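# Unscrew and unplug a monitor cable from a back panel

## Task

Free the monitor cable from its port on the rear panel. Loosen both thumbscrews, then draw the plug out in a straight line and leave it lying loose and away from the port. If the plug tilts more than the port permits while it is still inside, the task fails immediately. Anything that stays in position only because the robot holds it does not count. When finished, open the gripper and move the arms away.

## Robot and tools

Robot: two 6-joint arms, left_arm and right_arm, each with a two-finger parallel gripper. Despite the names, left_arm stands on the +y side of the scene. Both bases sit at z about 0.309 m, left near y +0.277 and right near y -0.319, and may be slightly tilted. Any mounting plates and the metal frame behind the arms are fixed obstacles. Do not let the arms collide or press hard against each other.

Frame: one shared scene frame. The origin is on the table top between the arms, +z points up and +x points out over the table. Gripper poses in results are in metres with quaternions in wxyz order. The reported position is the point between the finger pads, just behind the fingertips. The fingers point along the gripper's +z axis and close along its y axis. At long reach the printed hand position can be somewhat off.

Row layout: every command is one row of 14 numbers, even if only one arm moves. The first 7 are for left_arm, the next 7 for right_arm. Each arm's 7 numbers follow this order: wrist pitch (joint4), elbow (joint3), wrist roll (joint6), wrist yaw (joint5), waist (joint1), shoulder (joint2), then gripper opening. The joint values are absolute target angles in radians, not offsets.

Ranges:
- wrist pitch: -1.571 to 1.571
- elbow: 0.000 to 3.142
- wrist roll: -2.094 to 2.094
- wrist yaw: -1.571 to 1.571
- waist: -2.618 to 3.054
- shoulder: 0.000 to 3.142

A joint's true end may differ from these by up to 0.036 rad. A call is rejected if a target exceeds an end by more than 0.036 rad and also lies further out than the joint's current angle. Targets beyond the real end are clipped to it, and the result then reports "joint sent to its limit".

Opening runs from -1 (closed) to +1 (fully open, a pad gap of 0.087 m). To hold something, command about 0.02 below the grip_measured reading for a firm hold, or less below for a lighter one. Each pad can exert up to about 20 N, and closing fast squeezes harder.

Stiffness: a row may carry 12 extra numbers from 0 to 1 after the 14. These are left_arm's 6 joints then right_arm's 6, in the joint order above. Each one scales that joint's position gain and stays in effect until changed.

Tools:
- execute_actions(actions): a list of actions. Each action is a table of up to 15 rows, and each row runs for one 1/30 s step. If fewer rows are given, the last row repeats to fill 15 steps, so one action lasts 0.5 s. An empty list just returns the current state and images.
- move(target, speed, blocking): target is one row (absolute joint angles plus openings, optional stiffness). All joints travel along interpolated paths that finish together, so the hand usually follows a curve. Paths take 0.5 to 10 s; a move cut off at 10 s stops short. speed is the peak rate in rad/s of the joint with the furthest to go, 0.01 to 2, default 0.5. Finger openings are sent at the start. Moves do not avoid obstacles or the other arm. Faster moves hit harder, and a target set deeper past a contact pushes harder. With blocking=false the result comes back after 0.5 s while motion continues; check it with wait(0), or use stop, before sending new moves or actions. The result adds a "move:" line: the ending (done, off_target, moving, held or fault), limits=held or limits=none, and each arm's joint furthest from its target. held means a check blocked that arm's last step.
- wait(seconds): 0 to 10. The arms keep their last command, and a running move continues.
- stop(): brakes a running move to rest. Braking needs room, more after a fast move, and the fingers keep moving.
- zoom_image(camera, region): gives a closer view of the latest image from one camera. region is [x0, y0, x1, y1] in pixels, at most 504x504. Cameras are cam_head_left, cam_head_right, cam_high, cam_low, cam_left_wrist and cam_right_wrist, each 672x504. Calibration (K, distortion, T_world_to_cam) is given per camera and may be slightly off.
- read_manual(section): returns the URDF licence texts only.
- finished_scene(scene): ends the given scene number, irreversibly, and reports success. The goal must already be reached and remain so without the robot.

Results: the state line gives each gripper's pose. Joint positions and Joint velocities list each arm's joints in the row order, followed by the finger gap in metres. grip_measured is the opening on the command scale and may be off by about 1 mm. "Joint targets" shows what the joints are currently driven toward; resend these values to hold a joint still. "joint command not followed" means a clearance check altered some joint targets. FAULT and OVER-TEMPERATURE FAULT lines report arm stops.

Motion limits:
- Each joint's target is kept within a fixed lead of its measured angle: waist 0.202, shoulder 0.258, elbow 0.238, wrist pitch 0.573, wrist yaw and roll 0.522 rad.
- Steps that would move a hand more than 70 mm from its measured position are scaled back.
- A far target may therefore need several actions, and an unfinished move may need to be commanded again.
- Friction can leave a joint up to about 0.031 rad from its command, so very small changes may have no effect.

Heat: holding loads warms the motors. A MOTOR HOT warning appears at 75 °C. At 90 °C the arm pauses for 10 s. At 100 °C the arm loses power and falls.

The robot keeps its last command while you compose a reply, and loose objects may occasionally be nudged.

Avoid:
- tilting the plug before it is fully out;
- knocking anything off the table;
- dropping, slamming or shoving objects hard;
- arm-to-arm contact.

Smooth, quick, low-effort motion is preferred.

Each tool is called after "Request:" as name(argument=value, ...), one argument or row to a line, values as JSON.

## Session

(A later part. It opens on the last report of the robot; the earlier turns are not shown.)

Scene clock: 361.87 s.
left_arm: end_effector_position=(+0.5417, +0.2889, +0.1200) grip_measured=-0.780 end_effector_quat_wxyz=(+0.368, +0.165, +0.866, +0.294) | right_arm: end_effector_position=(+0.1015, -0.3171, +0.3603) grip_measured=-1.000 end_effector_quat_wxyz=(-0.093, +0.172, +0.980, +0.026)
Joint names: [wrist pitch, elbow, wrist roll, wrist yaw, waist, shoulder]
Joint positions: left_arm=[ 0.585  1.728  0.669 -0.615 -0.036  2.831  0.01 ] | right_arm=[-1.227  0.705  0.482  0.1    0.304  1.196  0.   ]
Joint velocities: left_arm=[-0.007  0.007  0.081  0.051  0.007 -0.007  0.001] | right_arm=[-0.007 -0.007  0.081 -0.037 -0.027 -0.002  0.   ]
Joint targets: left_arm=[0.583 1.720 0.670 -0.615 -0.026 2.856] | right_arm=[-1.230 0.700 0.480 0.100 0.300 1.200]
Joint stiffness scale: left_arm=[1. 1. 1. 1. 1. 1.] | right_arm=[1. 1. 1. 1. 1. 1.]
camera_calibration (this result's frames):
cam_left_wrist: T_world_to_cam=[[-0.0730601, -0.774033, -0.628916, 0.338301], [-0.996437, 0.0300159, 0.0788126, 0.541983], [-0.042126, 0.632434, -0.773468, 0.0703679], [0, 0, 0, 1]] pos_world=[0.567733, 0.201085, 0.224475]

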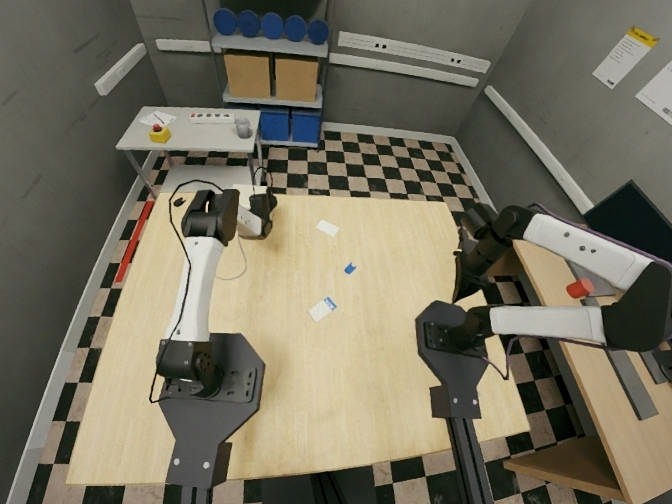

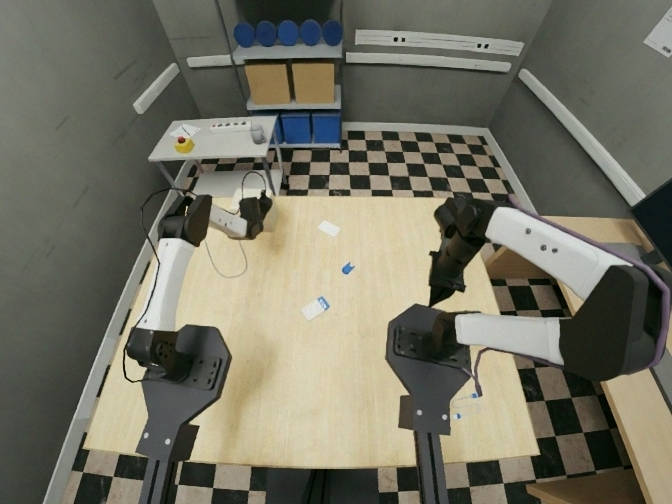

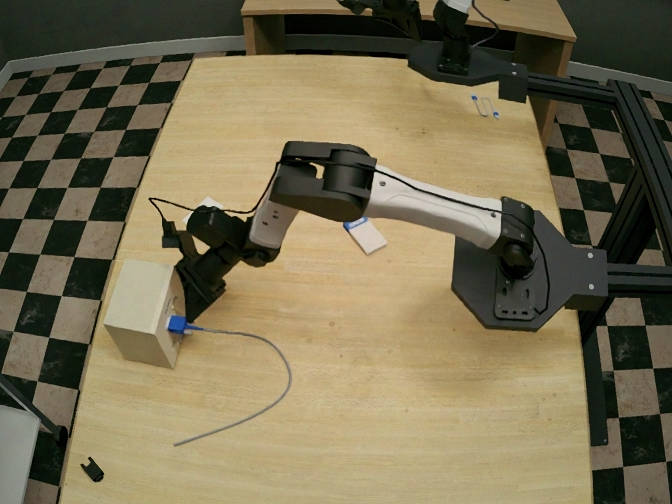

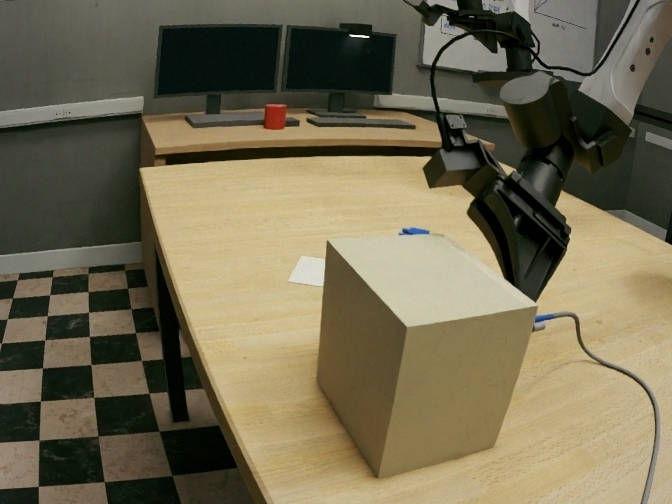

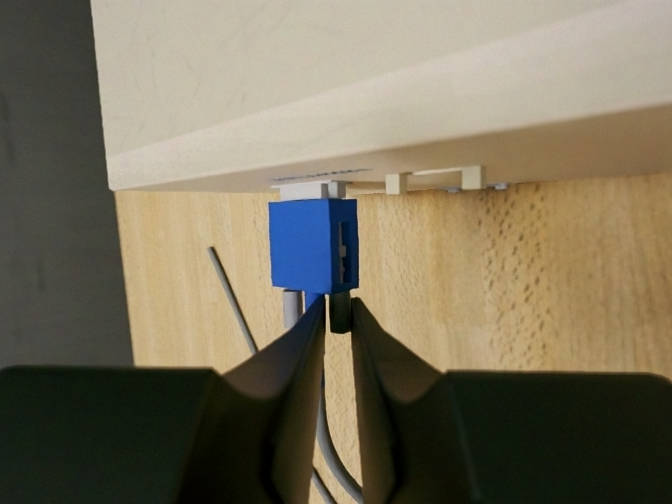

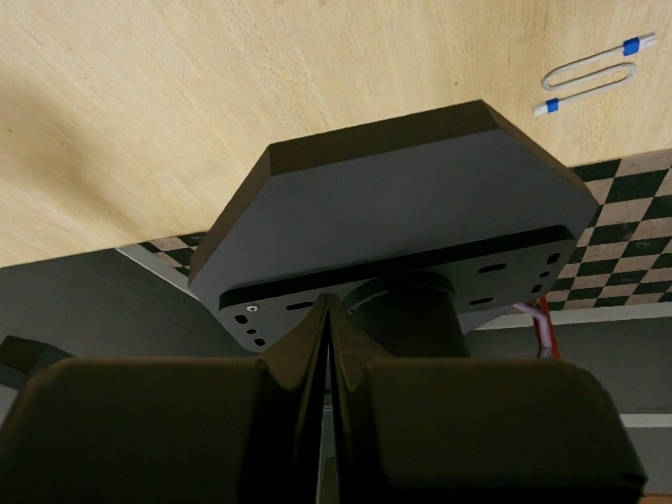

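Request:
execute_actions(
  actions=[
    [[0.622,1.755,0.716,-0.657,-0.051,2.878,-0.78,-1.23,0.7,0.48,0.1,0.3,1.2,-1]],
    [[0.657,1.767,0.7585,-0.6865,-0.059,2.90,-0.78,-1.23,0.7,0.48,0.1,0.3,1.2,-1]],
    [[0.691,1.782,0.802,-0.716,-0.0665,2.924,-0.78,-1.23,0.7,0.48,0.1,0.3,1.2,-1]],
    [[0.727,1.80,0.849,-0.744,-0.0736,2.95,-0.78,-1.23,0.7,0.48,0.1,0.3,1.2,-1]],
  ],
)

Scene clock: 364.30 s.
left_arm: end_effector_position=(+0.5406, +0.2888, +0.1165) grip_measured=-0.780 end_effector_quat_wxyz=(+0.359, +0.194, +0.835, +0.369) | right_arm: end_effector_position=(+0.1015, -0.3171, +0.3603) grip_measured=-1.000 end_effector_quat_wxyz=(-0.093, +0.172, +0.980, +0.026)
Joint names: [wrist pitch, elbow, wrist roll, wrist yaw, waist, shoulder]
Joint positions: left_arm=[ 0.722  1.786  0.84  -0.732 -0.066  2.929  0.01 ] | right_arm=[-1.227  0.705  0.482  0.1    0.304  1.196  0.   ]
Joint velocities: left_arm=[ 0.022 -0.017  0.11   0.007 -0.012 -0.007 -0.001] | right_arm=[-0.007 -0.017 -0.037  0.051  0.002 -0.002  0.   ]
Joint targets: left_arm=[0.727 1.800 0.849 -0.744 -0.074 2.950] | right_arm=[-1.230 0.700 0.480 0.100 0.300 1.200]
Joint stiffness scale: left_arm=[1. 1. 1. 1. 1. 1.] | right_arm=[1. 1. 1. 1. 1. 1.]
camera_calibration (this result's frames):
cam_left_wrist: T_world_to_cam=[[-0.063699, -0.654415, -0.753448, 0.310854], [-0.997452, 0.0174394, 0.0691807, 0.546536], [-0.0321332, 0.755935, -0.653858, 0.01272], [0, 0, 0, 1]] pos_world=[0.565353, 0.184281, 0.204719]

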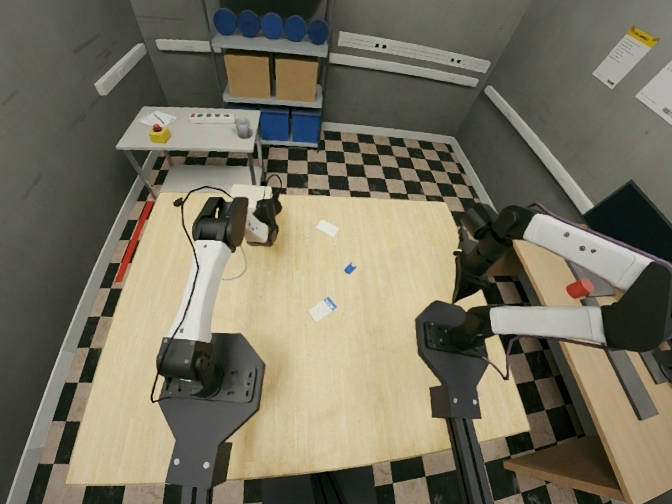

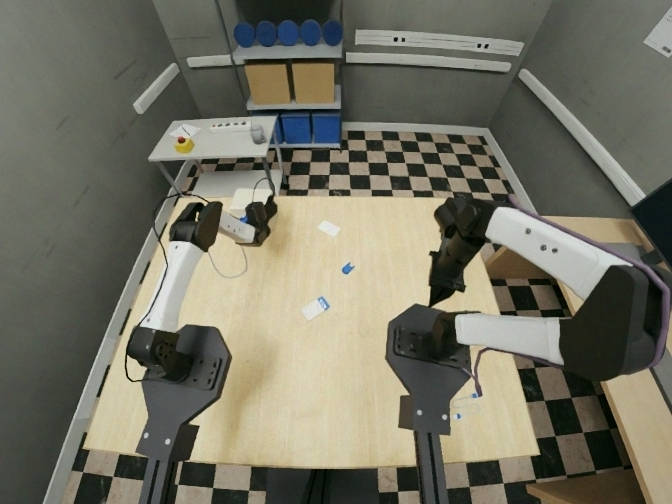

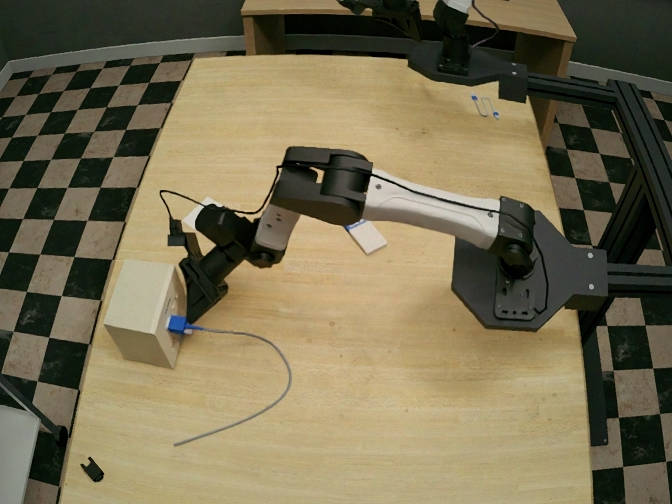

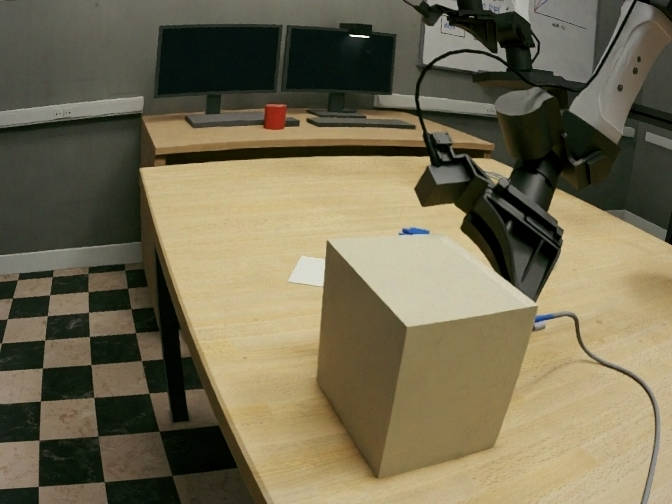

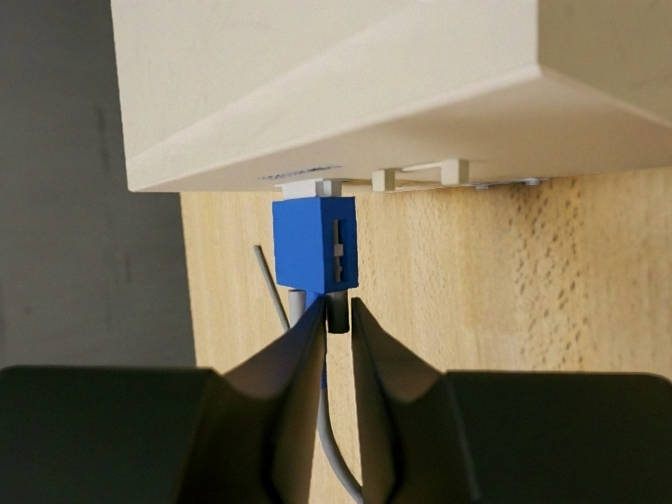

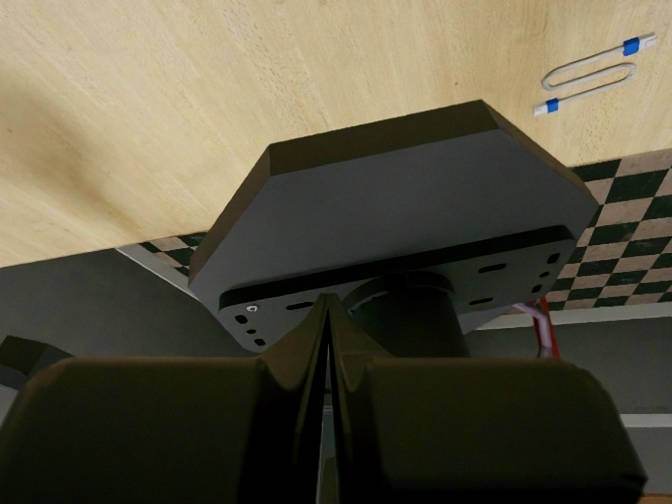

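Request:
execute_actions(
  actions=[
    [[0.765,1.819,0.898,-0.77,-0.08,2.977,-0.78,-1.23,0.7,0.48,0.1,0.3,1.2,-1]],
    [[0.804,1.84,0.949,-0.794,-0.086,3.005,-0.78,-1.23,0.7,0.48,0.1,0.3,1.2,-1]],
    [[0.845,1.864,1.003,-0.817,-0.0915,3.035,-0.78,-1.23,0.7,0.48,0.1,0.3,1.2,-1]],
    [[0.888,1.89,1.06,-0.838,-0.0965,3.066,-0.78,-1.23,0.7,0.48,0.1,0.3,1.2,-1]],
  ],
)

Scene clock: 368.27 s.
left_arm: end_effector_position=(+0.5406, +0.2889, +0.1160) grip_measured=-0.780 end_effector_quat_wxyz=(+0.347, +0.221, +0.797, +0.442) | right_arm: end_effector_position=(+0.1015, -0.3171, +0.3603) grip_measured=-1.000 end_effector_quat_wxyz=(-0.093, +0.172, +0.980, +0.026)
Joint names: [wrist pitch, elbow, wrist roll, wrist yaw, waist, shoulder]
Joint positions: left_arm=[ 0.882  1.876  1.051 -0.827 -0.088  3.045  0.01 ] | right_arm=[-1.227  0.705  0.482  0.1    0.304  1.196  0.   ]
Joint velocities: left_arm=[-0.007  0.012  0.007 -0.081 -0.012 -0.007  0.001] | right_arm=[-0.037 -0.002 -0.022 -0.037  0.012 -0.007  0.   ]
Joint targets: left_arm=[0.888 1.890 1.060 -0.838 -0.097 3.066] | right_arm=[-1.230 0.700 0.480 0.100 0.300 1.200]
Joint stiffness scale: left_arm=[1. 1. 1. 1. 1. 1.] | right_arm=[1. 1. 1. 1. 1. 1.]
camera_calibration (this result's frames):
cam_left_wrist: T_world_to_cam=[[-0.0507139, -0.514334, -0.856089, 0.274922], [-0.998431, 0.00572912, 0.055704, 0.552046], [-0.0237458, 0.857571, -0.513817, -0.037875], [0, 0, 0, 1]] pos_world=[0.564223, 0.170719, 0.185146]

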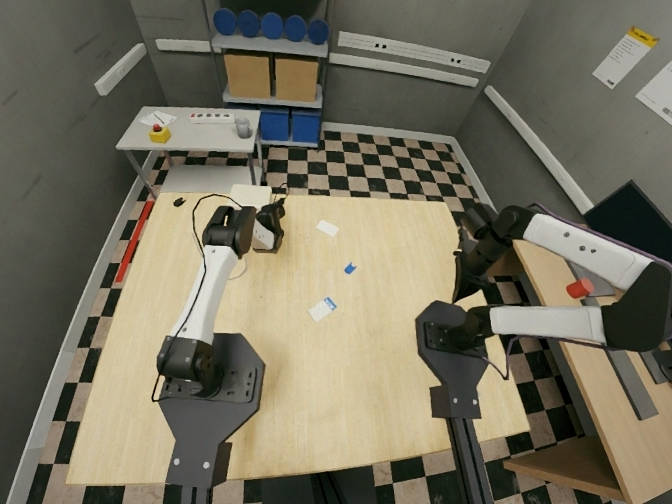

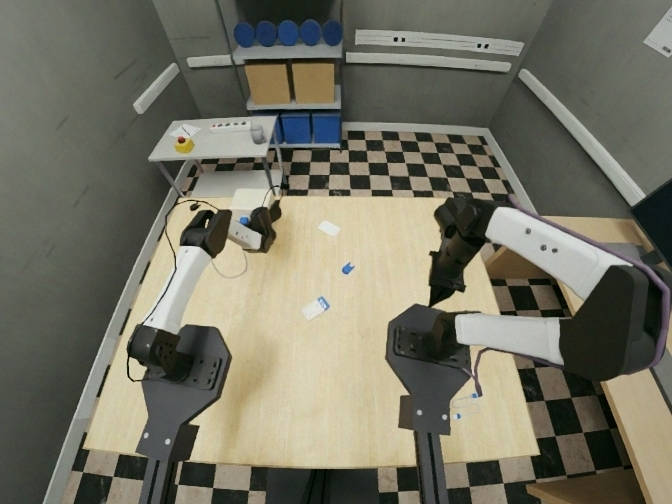

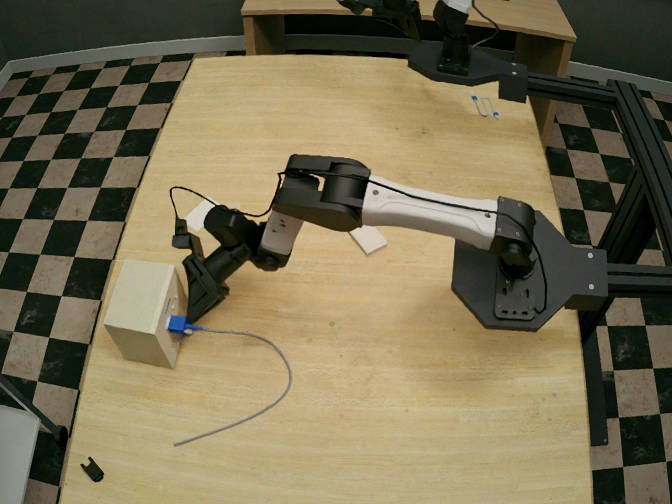

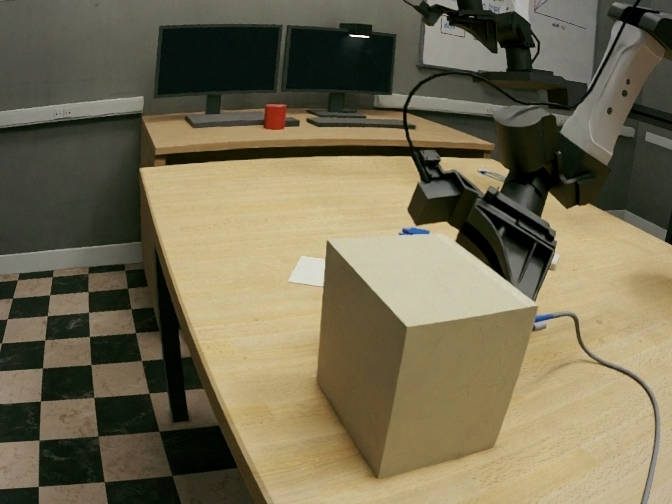

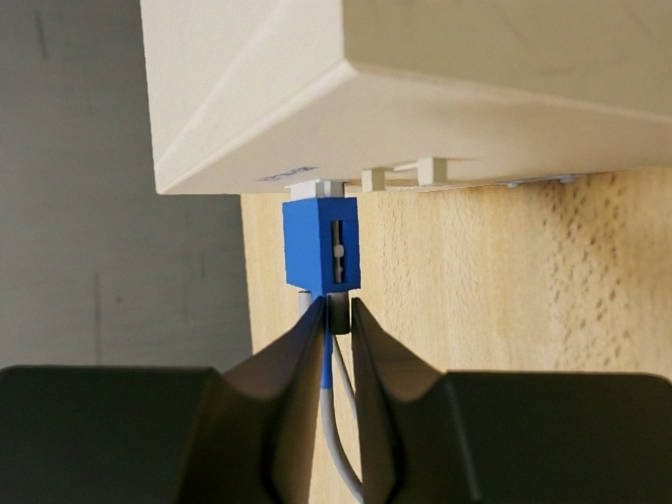

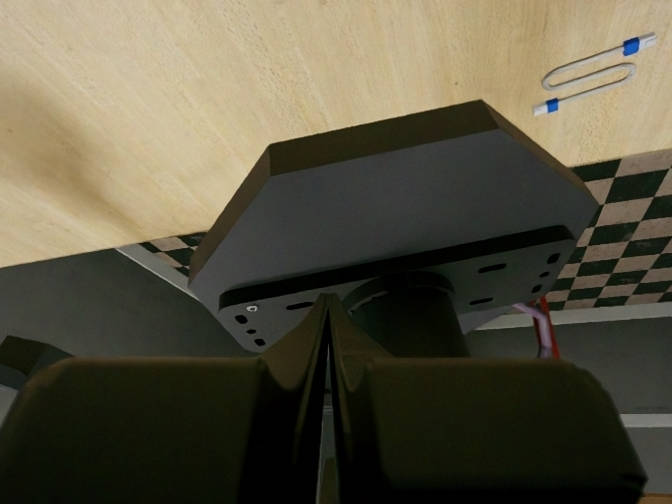

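Request:
execute_actions(
  actions=[],
)

Scene clock: 371.03 s.
left_arm: end_effector_position=(+0.5406, +0.2889, +0.1160) grip_measured=-0.780 end_effector_quat_wxyz=(+0.346, +0.222, +0.797, +0.442) | right_arm: end_effector_position=(+0.1015, -0.3171, +0.3603) grip_measured=-1.000 end_effector_quat_wxyz=(-0.093, +0.172, +0.980, +0.026)
Joint names: [wrist pitch, elbow, wrist roll, wrist yaw, waist, shoulder]
Joint positions: left_arm=[ 0.882  1.876  1.053 -0.827 -0.088  3.045  0.01 ] | right_arm=[-1.227  0.705  0.482  0.1    0.304  1.196  0.   ]
Joint velocities: left_arm=[-0.007 -0.002  0.007  0.007 -0.002 -0.007 -0.   ] | right_arm=[ 0.037  0.012  0.081  0.007 -0.017 -0.002  0.   ]
Joint targets: left_arm=[0.888 1.890 1.060 -0.838 -0.097 3.066] | right_arm=[-1.230 0.700 0.480 0.100 0.300 1.200]
Joint stiffness scale: left_arm=[1. 1. 1. 1. 1. 1.] | right_arm=[1. 1. 1. 1. 1. 1.]
camera_calibration (this result's frames):
cam_left_wrist: T_world_to_cam=[[-0.0517236, -0.513327, -0.856633, 0.275304], [-0.99838, 0.00622819, 0.0565502, 0.551776], [-0.0236935, 0.85817, -0.512818, -0.0381922], [0, 0, 0, 1]] pos_world=[0.564217, 0.17066, 0.185045]

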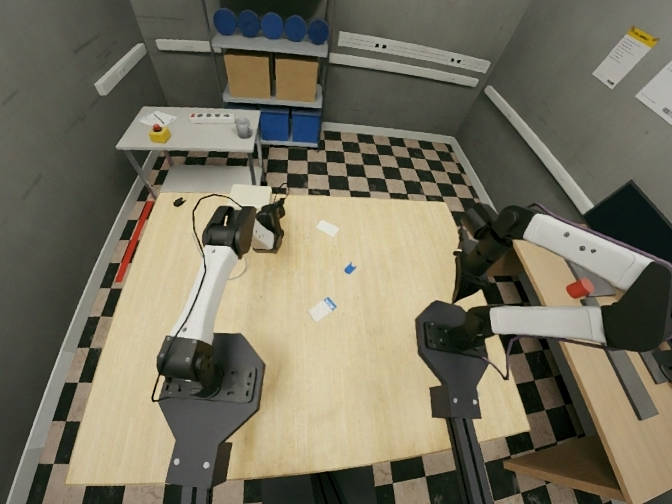

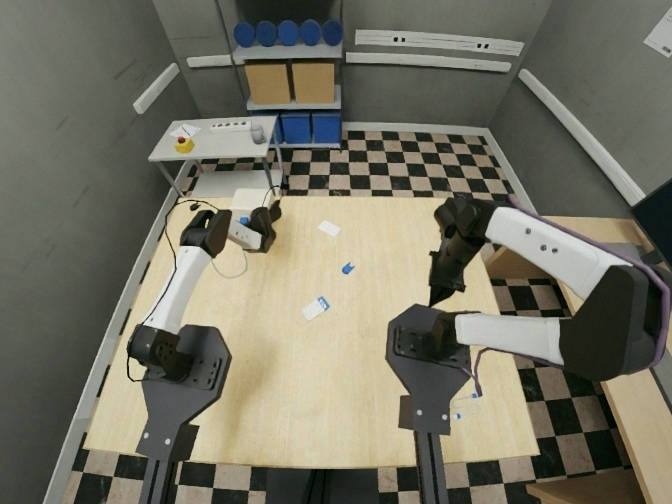

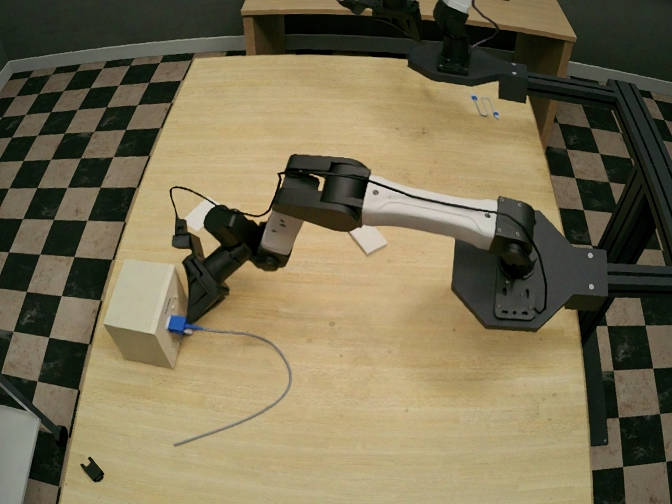

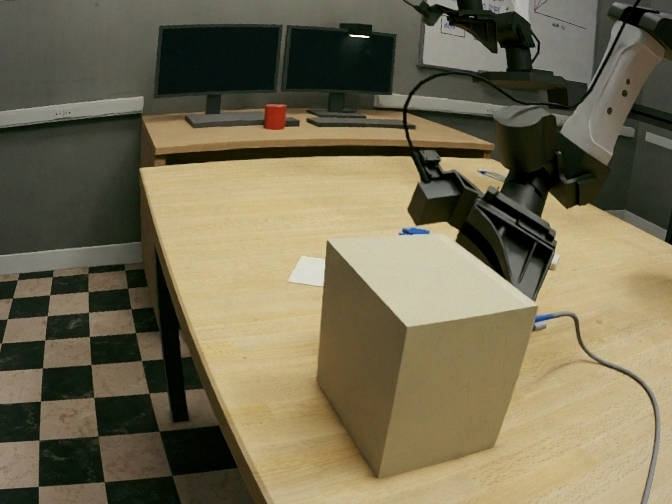

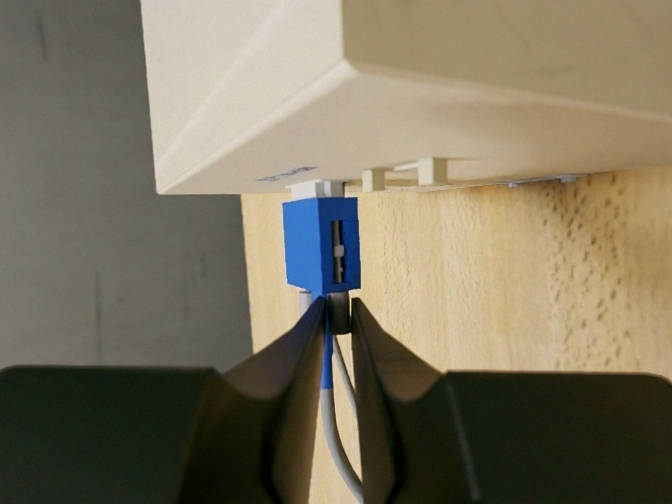

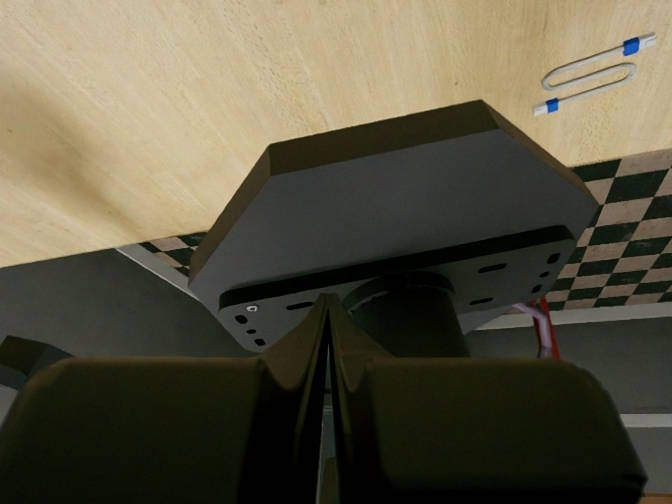

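Request:
execute_actions(
  actions=[
    [[0.888,1.89,1.06,-0.838,-0.0965,3.066,-0.83,-1.23,0.7,0.48,0.1,0.3,1.2,-1],[0.888,1.89,1.06,-0.838,-0.0965,3.066,-0.83,-1.23,0.7,0.48,0.1,0.3,1.2,-1],[0.888,1.89,1.06,-0.838,-0.0965,3.066,-0.85,-1.23,0.7,0.48,0.1,0.3,1.2,-1],[0.888,1.89,1.06,-0.838,-0.0965,3.066,-0.9,-1.23,0.7,0.48,0.1,0.3,1.2,-1]],
    [[0.784,1.806,0.937,-0.77,-0.071,2.98,-0.9,-1.23,0.7,0.48,0.1,0.3,1.2,-1]],
    [[0.707,1.767,0.836,-0.72,-0.058,2.924,-0.9,-1.23,0.7,0.48,0.1,0.3,1.2,-1]],
    [[0.637,1.733,0.7465,-0.6625,-0.044,2.875,-0.9,-1.23,0.7,0.48,0.1,0.3,1.2,-1]],
    [[0.573,1.709,0.665,-0.601,-0.027,2.832,-0.9,-1.23,0.7,0.48,0.1,0.3,1.2,-1]],
  ],
)

Scene clock: 374.63 s.
left_arm: end_effector_position=(+0.5413, +0.2894, +0.1178) grip_measured=-0.842 end_effector_quat_wxyz=(+0.370, +0.163, +0.865, +0.296) | right_arm: end_effector_position=(+0.1015, -0.3171, +0.3603) grip_measured=-1.000 end_effector_quat_wxyz=(-0.093, +0.172, +0.980, +0.026)
Joint names: [wrist pitch, elbow, wrist roll, wrist yaw, waist, shoulder]
Joint positions: left_arm=[ 0.6    1.729  0.672 -0.617 -0.035  2.84   0.007] | right_arm=[-1.227  0.705  0.482  0.1    0.304  1.196  0.   ]
Joint velocities: left_arm=[ 0.007  0.007 -0.037 -0.037 -0.007  0.002  0.   ] | right_arm=[-0.007  0.002  0.007 -0.007 -0.002 -0.007  0.   ]
Joint targets: left_arm=[0.573 1.709 0.665 -0.601 -0.027 2.832] | right_arm=[-1.230 0.700 0.480 0.100 0.300 1.200]
Joint stiffness scale: left_arm=[1. 1. 1. 1. 1. 1.] | right_arm=[1. 1. 1. 1. 1. 1.]
camera_calibration (this result's frames):
cam_left_wrist: T_world_to_cam=[[-0.0675672, -0.772372, -0.631566, 0.334151], [-0.996931, 0.0271794, 0.0734161, 0.543475], [-0.039539, 0.634588, -0.771838, 0.0661033], [0, 0, 0, 1]] pos_world=[0.566998, 0.201369, 0.22216]

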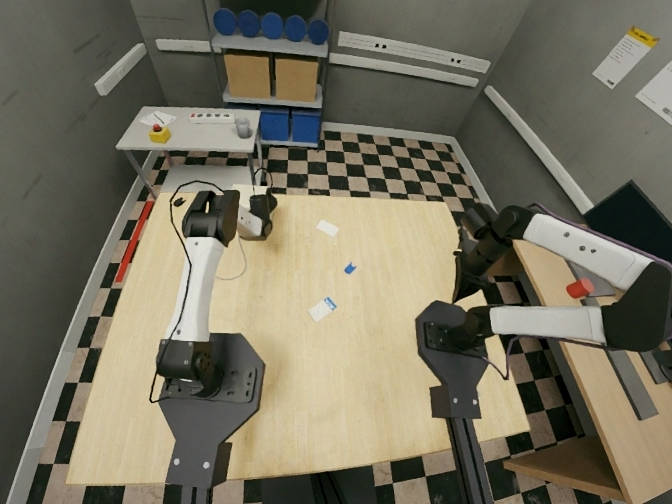

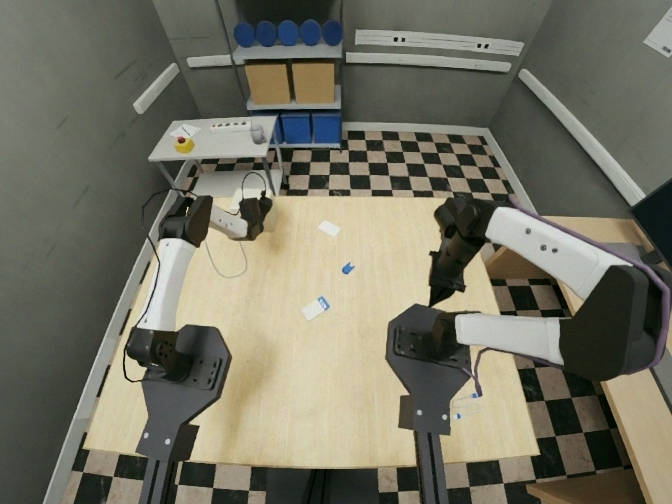

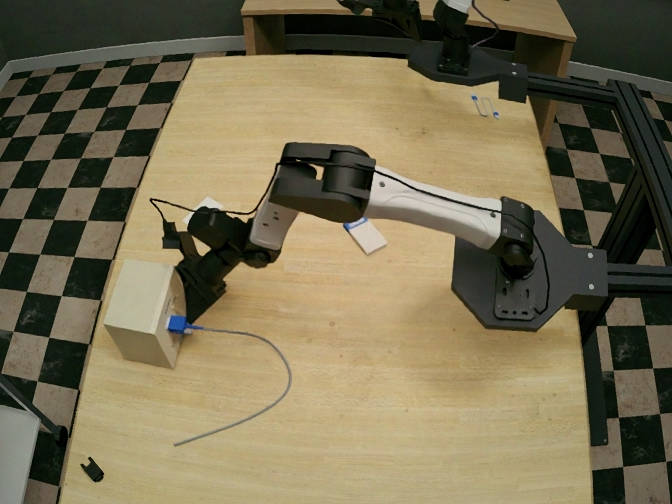

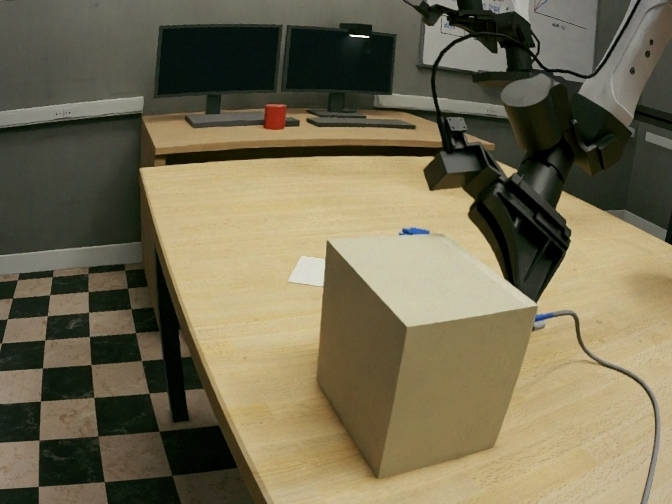

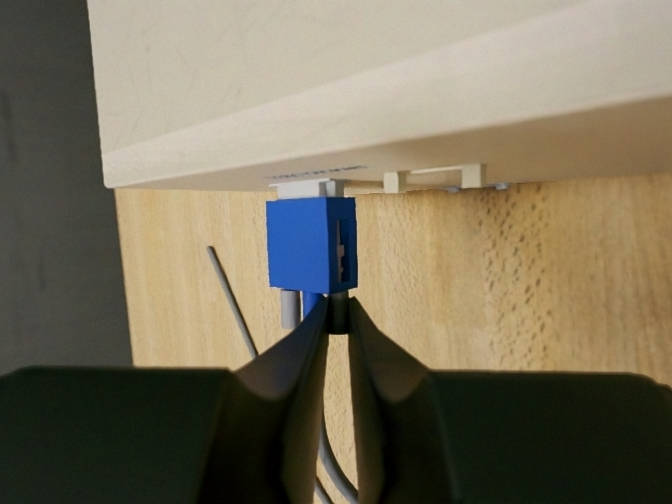

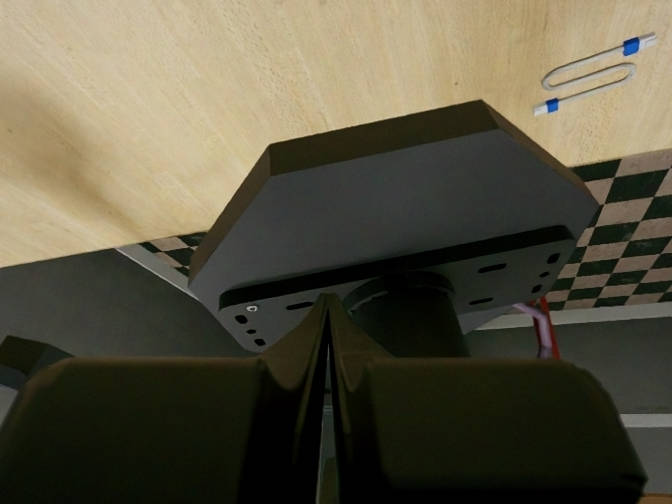

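Request:
execute_actions(
  actions=[
    [[0.51,1.692,0.592,-0.5396,-0.0047,2.794,-0.9,-1.23,0.7,0.48,0.1,0.3,1.2,-1]],
    [[0.458,1.68,0.5248,-0.4696,0.0159,2.761,-0.9,-1.23,0.7,0.48,0.1,0.3,1.2,-1]],
    [[0.412,1.672,0.4625,-0.397,0.038,2.732,-0.9,-1.23,0.7,0.48,0.1,0.3,1.2,-1]],
    [[0.37,1.676,0.4051,-0.322,0.0615,2.709,-0.9,-1.23,0.7,0.48,0.1,0.3,1.2,-1]],
    [[0.385,1.69,0.411,-0.337,0.052,2.72,-0.78,-1.23,0.7,0.48,0.1,0.3,1.2,-1]],
  ],
)

Scene clock: 377.47 s.
left_arm: end_effector_position=(+0.5420, +0.2917, +0.1186) grip_measured=-0.780 end_effector_quat_wxyz=(+0.376, +0.102, +0.910, +0.141) | right_arm: end_effector_position=(+0.1015, -0.3171, +0.3603) grip_measured=-1.000 end_effector_quat_wxyz=(-0.093, +0.172, +0.980, +0.026)
Joint names: [wrist pitch, elbow, wrist roll, wrist yaw, waist, shoulder]
Joint positions: left_arm=[ 0.386  1.691  0.412 -0.336  0.05   2.717  0.01 ] | right_arm=[-1.227  0.705  0.482  0.1    0.304  1.196  0.   ]
Joint velocities: left_arm=[-0.037 -0.012 -0.022  0.007  0.002 -0.007 -0.   ] | right_arm=[ 0.007  0.007 -0.037 -0.022 -0.027  0.007  0.   ]
Joint targets: left_arm=[0.385 1.690 0.411 -0.337 0.052 2.720] | right_arm=[-1.230 0.700 0.480 0.100 0.300 1.200]
Joint stiffness scale: left_arm=[1. 1. 1. 1. 1. 1.] | right_arm=[1. 1. 1. 1. 1. 1.]
camera_calibration (this result's frames):
cam_left_wrist: T_world_to_cam=[[-0.0837956, -0.940292, -0.329894, 0.358463], [-0.993734, 0.0542788, 0.097706, 0.531525], [-0.0739659, 0.336014, -0.938948, 0.190873], [0, 0, 0, 1]] pos_world=[0.57235, 0.244073, 0.245541]

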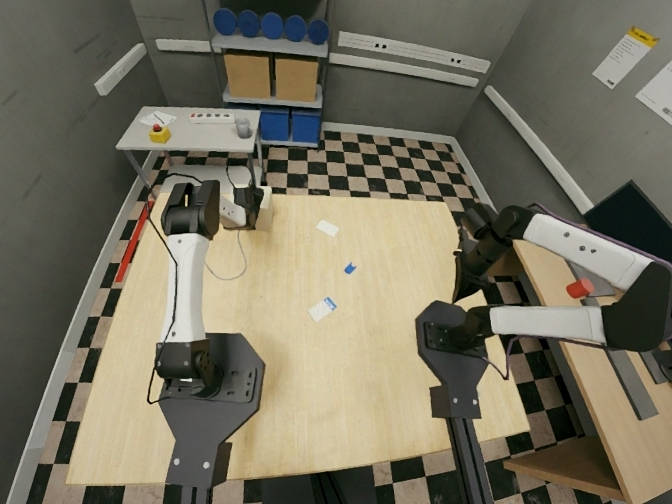

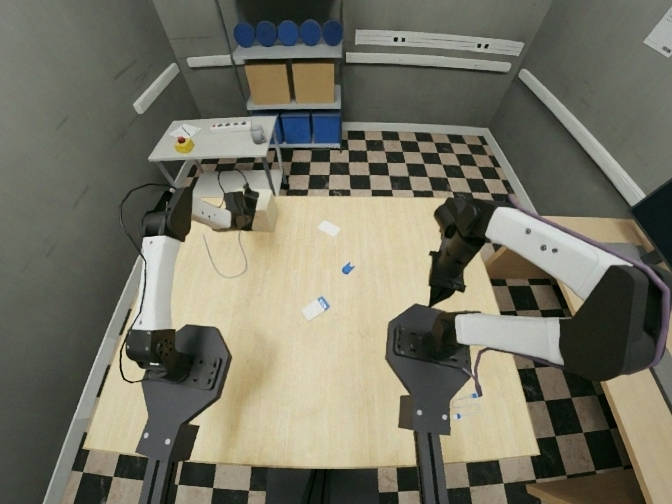

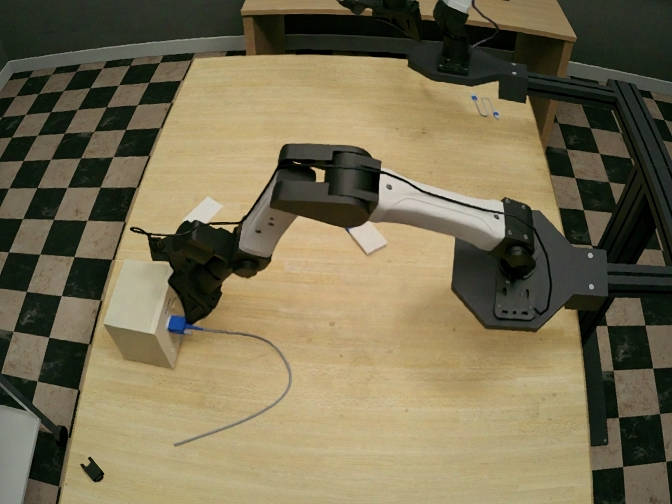

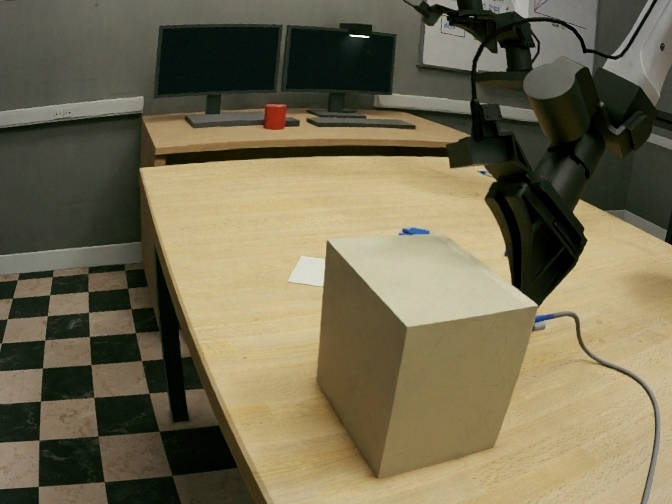

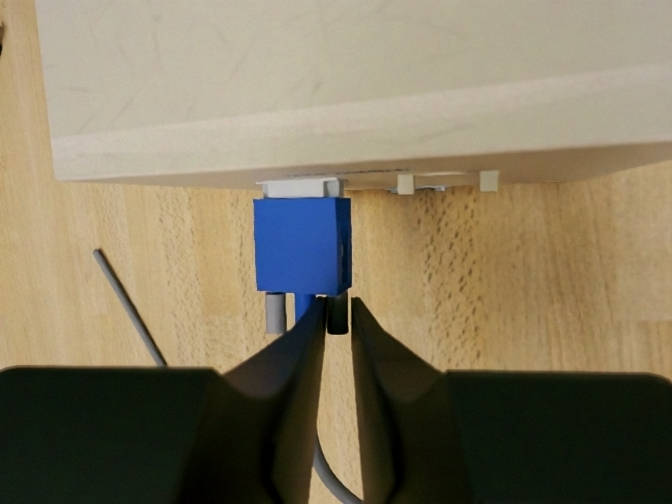

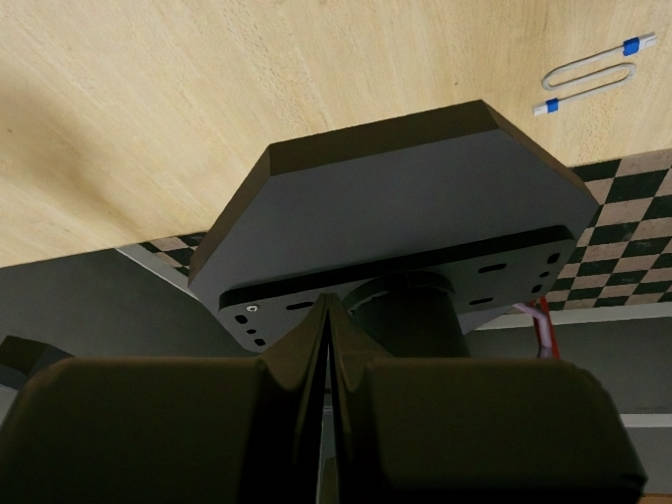

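Request:
execute_actions(
  actions=[
    [[0.435,1.709,0.4735,-0.424,0.019,2.758,-0.78,-1.23,0.7,0.48,0.1,0.3,1.2,-1]],
    [[0.485,1.716,0.537,-0.499,-0.004,2.785,-0.78,-1.23,0.7,0.48,0.1,0.3,1.2,-1]],
    [[0.537,1.729,0.604,-0.567,-0.025,2.818,-0.78,-1.23,0.7,0.48,0.1,0.3,1.2,-1]],
    [[0.593,1.743,0.677,-0.625,-0.042,2.857,-0.78,-1.23,0.7,0.48,0.1,0.3,1.2,-1]],
    [[0.657,1.767,0.7585,-0.6865,-0.059,2.9,-0.78,-1.23,0.7,0.48,0.1,0.3,1.2,-1]],
    [[0.727,1.8,0.849,-0.744,-0.0736,2.95,-0.78,-1.23,0.7,0.48,0.1,0.3,1.2,-1]],
    [[0.804,1.84,0.949,-0.794,-0.086,3.005,-0.78,-1.23,0.7,0.48,0.1,0.3,1.2,-1]],
    [[0.888,1.89,1.06,-0.838,-0.0965,3.066,-0.78,-1.23,0.7,0.48,0.1,0.3,1.2,-1]],
  ],
)

Scene clock: 382.37 s.
left_arm: end_effector_position=(+0.5402, +0.2890, +0.1150) grip_measured=-0.780 end_effector_quat_wxyz=(+0.346, +0.221, +0.798, +0.441) | right_arm: end_effector_position=(+0.1015, -0.3171, +0.3603) grip_measured=-1.000 end_effector_quat_wxyz=(-0.093, +0.172, +0.980, +0.026)
Joint names: [wrist pitch, elbow, wrist roll, wrist yaw, waist, shoulder]
Joint positions: left_arm=[ 0.881  1.876  1.05  -0.826 -0.088  3.046  0.01 ] | right_arm=[-1.227  0.705  0.482  0.1    0.304  1.196  0.   ]
Joint velocities: left_arm=[ 0.007 -0.002  0.066  0.066  0.017  0.002 -0.   ] | right_arm=[ 0.051  0.027 -0.037 -0.022  0.002 -0.002  0.   ]
Joint targets: left_arm=[0.888 1.890 1.060 -0.838 -0.096 3.066] | right_arm=[-1.230 0.700 0.480 0.100 0.300 1.200]
Joint stiffness scale: left_arm=[1. 1. 1. 1. 1. 1.] | right_arm=[1. 1. 1. 1. 1. 1.]
camera_calibration (this result's frames):
cam_left_wrist: T_world_to_cam=[[-0.052184, -0.514999, -0.855601, 0.27505], [-0.998332, 0.00570309, 0.0574566, 0.55142], [-0.0247105, 0.857172, -0.514438, -0.0377182], [0, 0, 0, 1]] pos_world=[0.563921, 0.170837, 0.184246]

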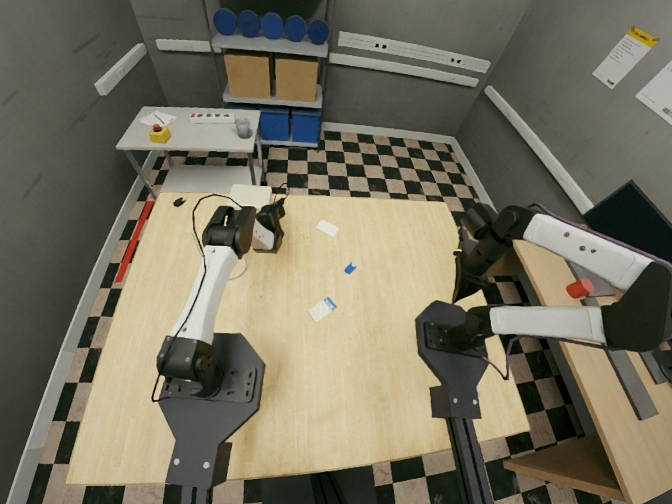

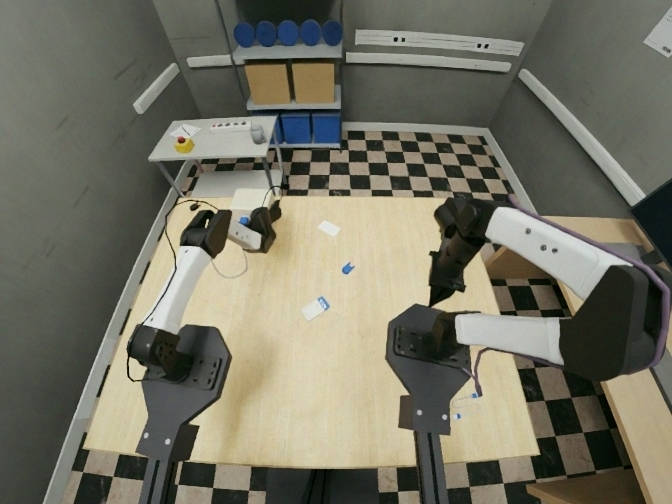

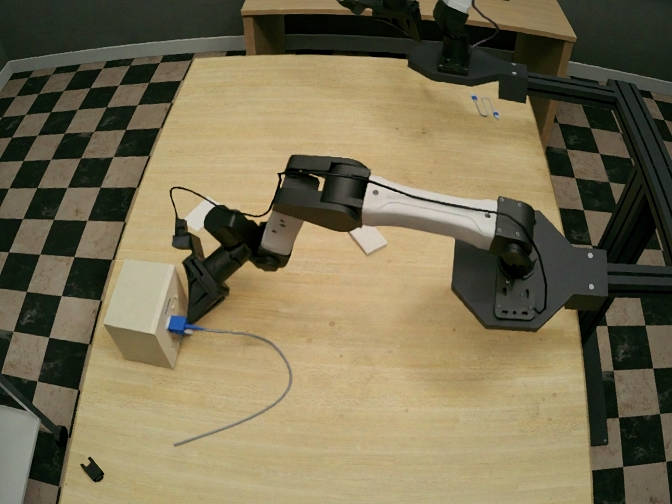

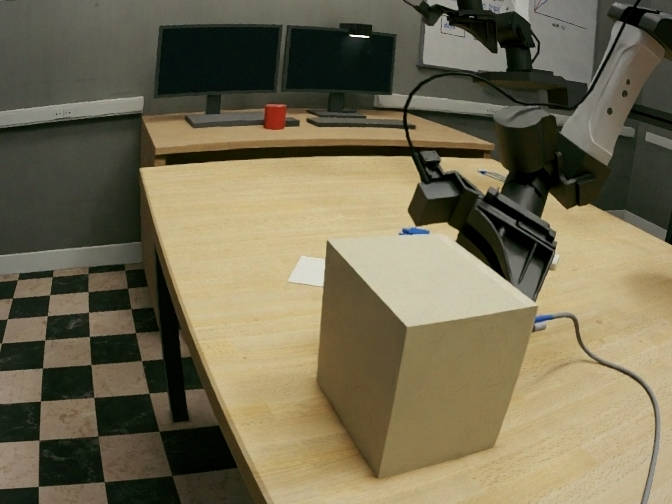

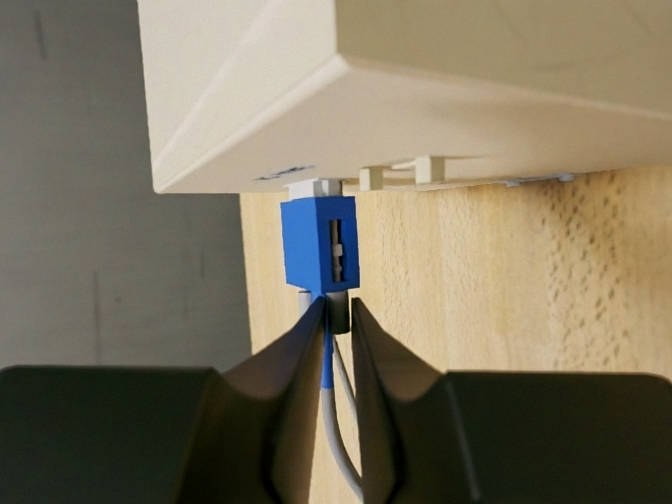

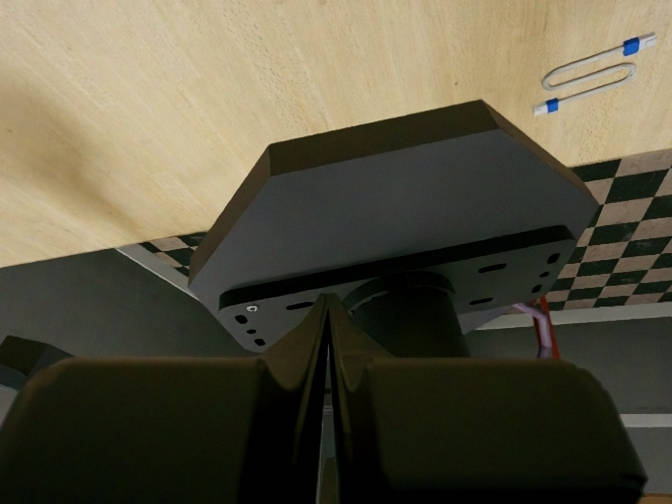

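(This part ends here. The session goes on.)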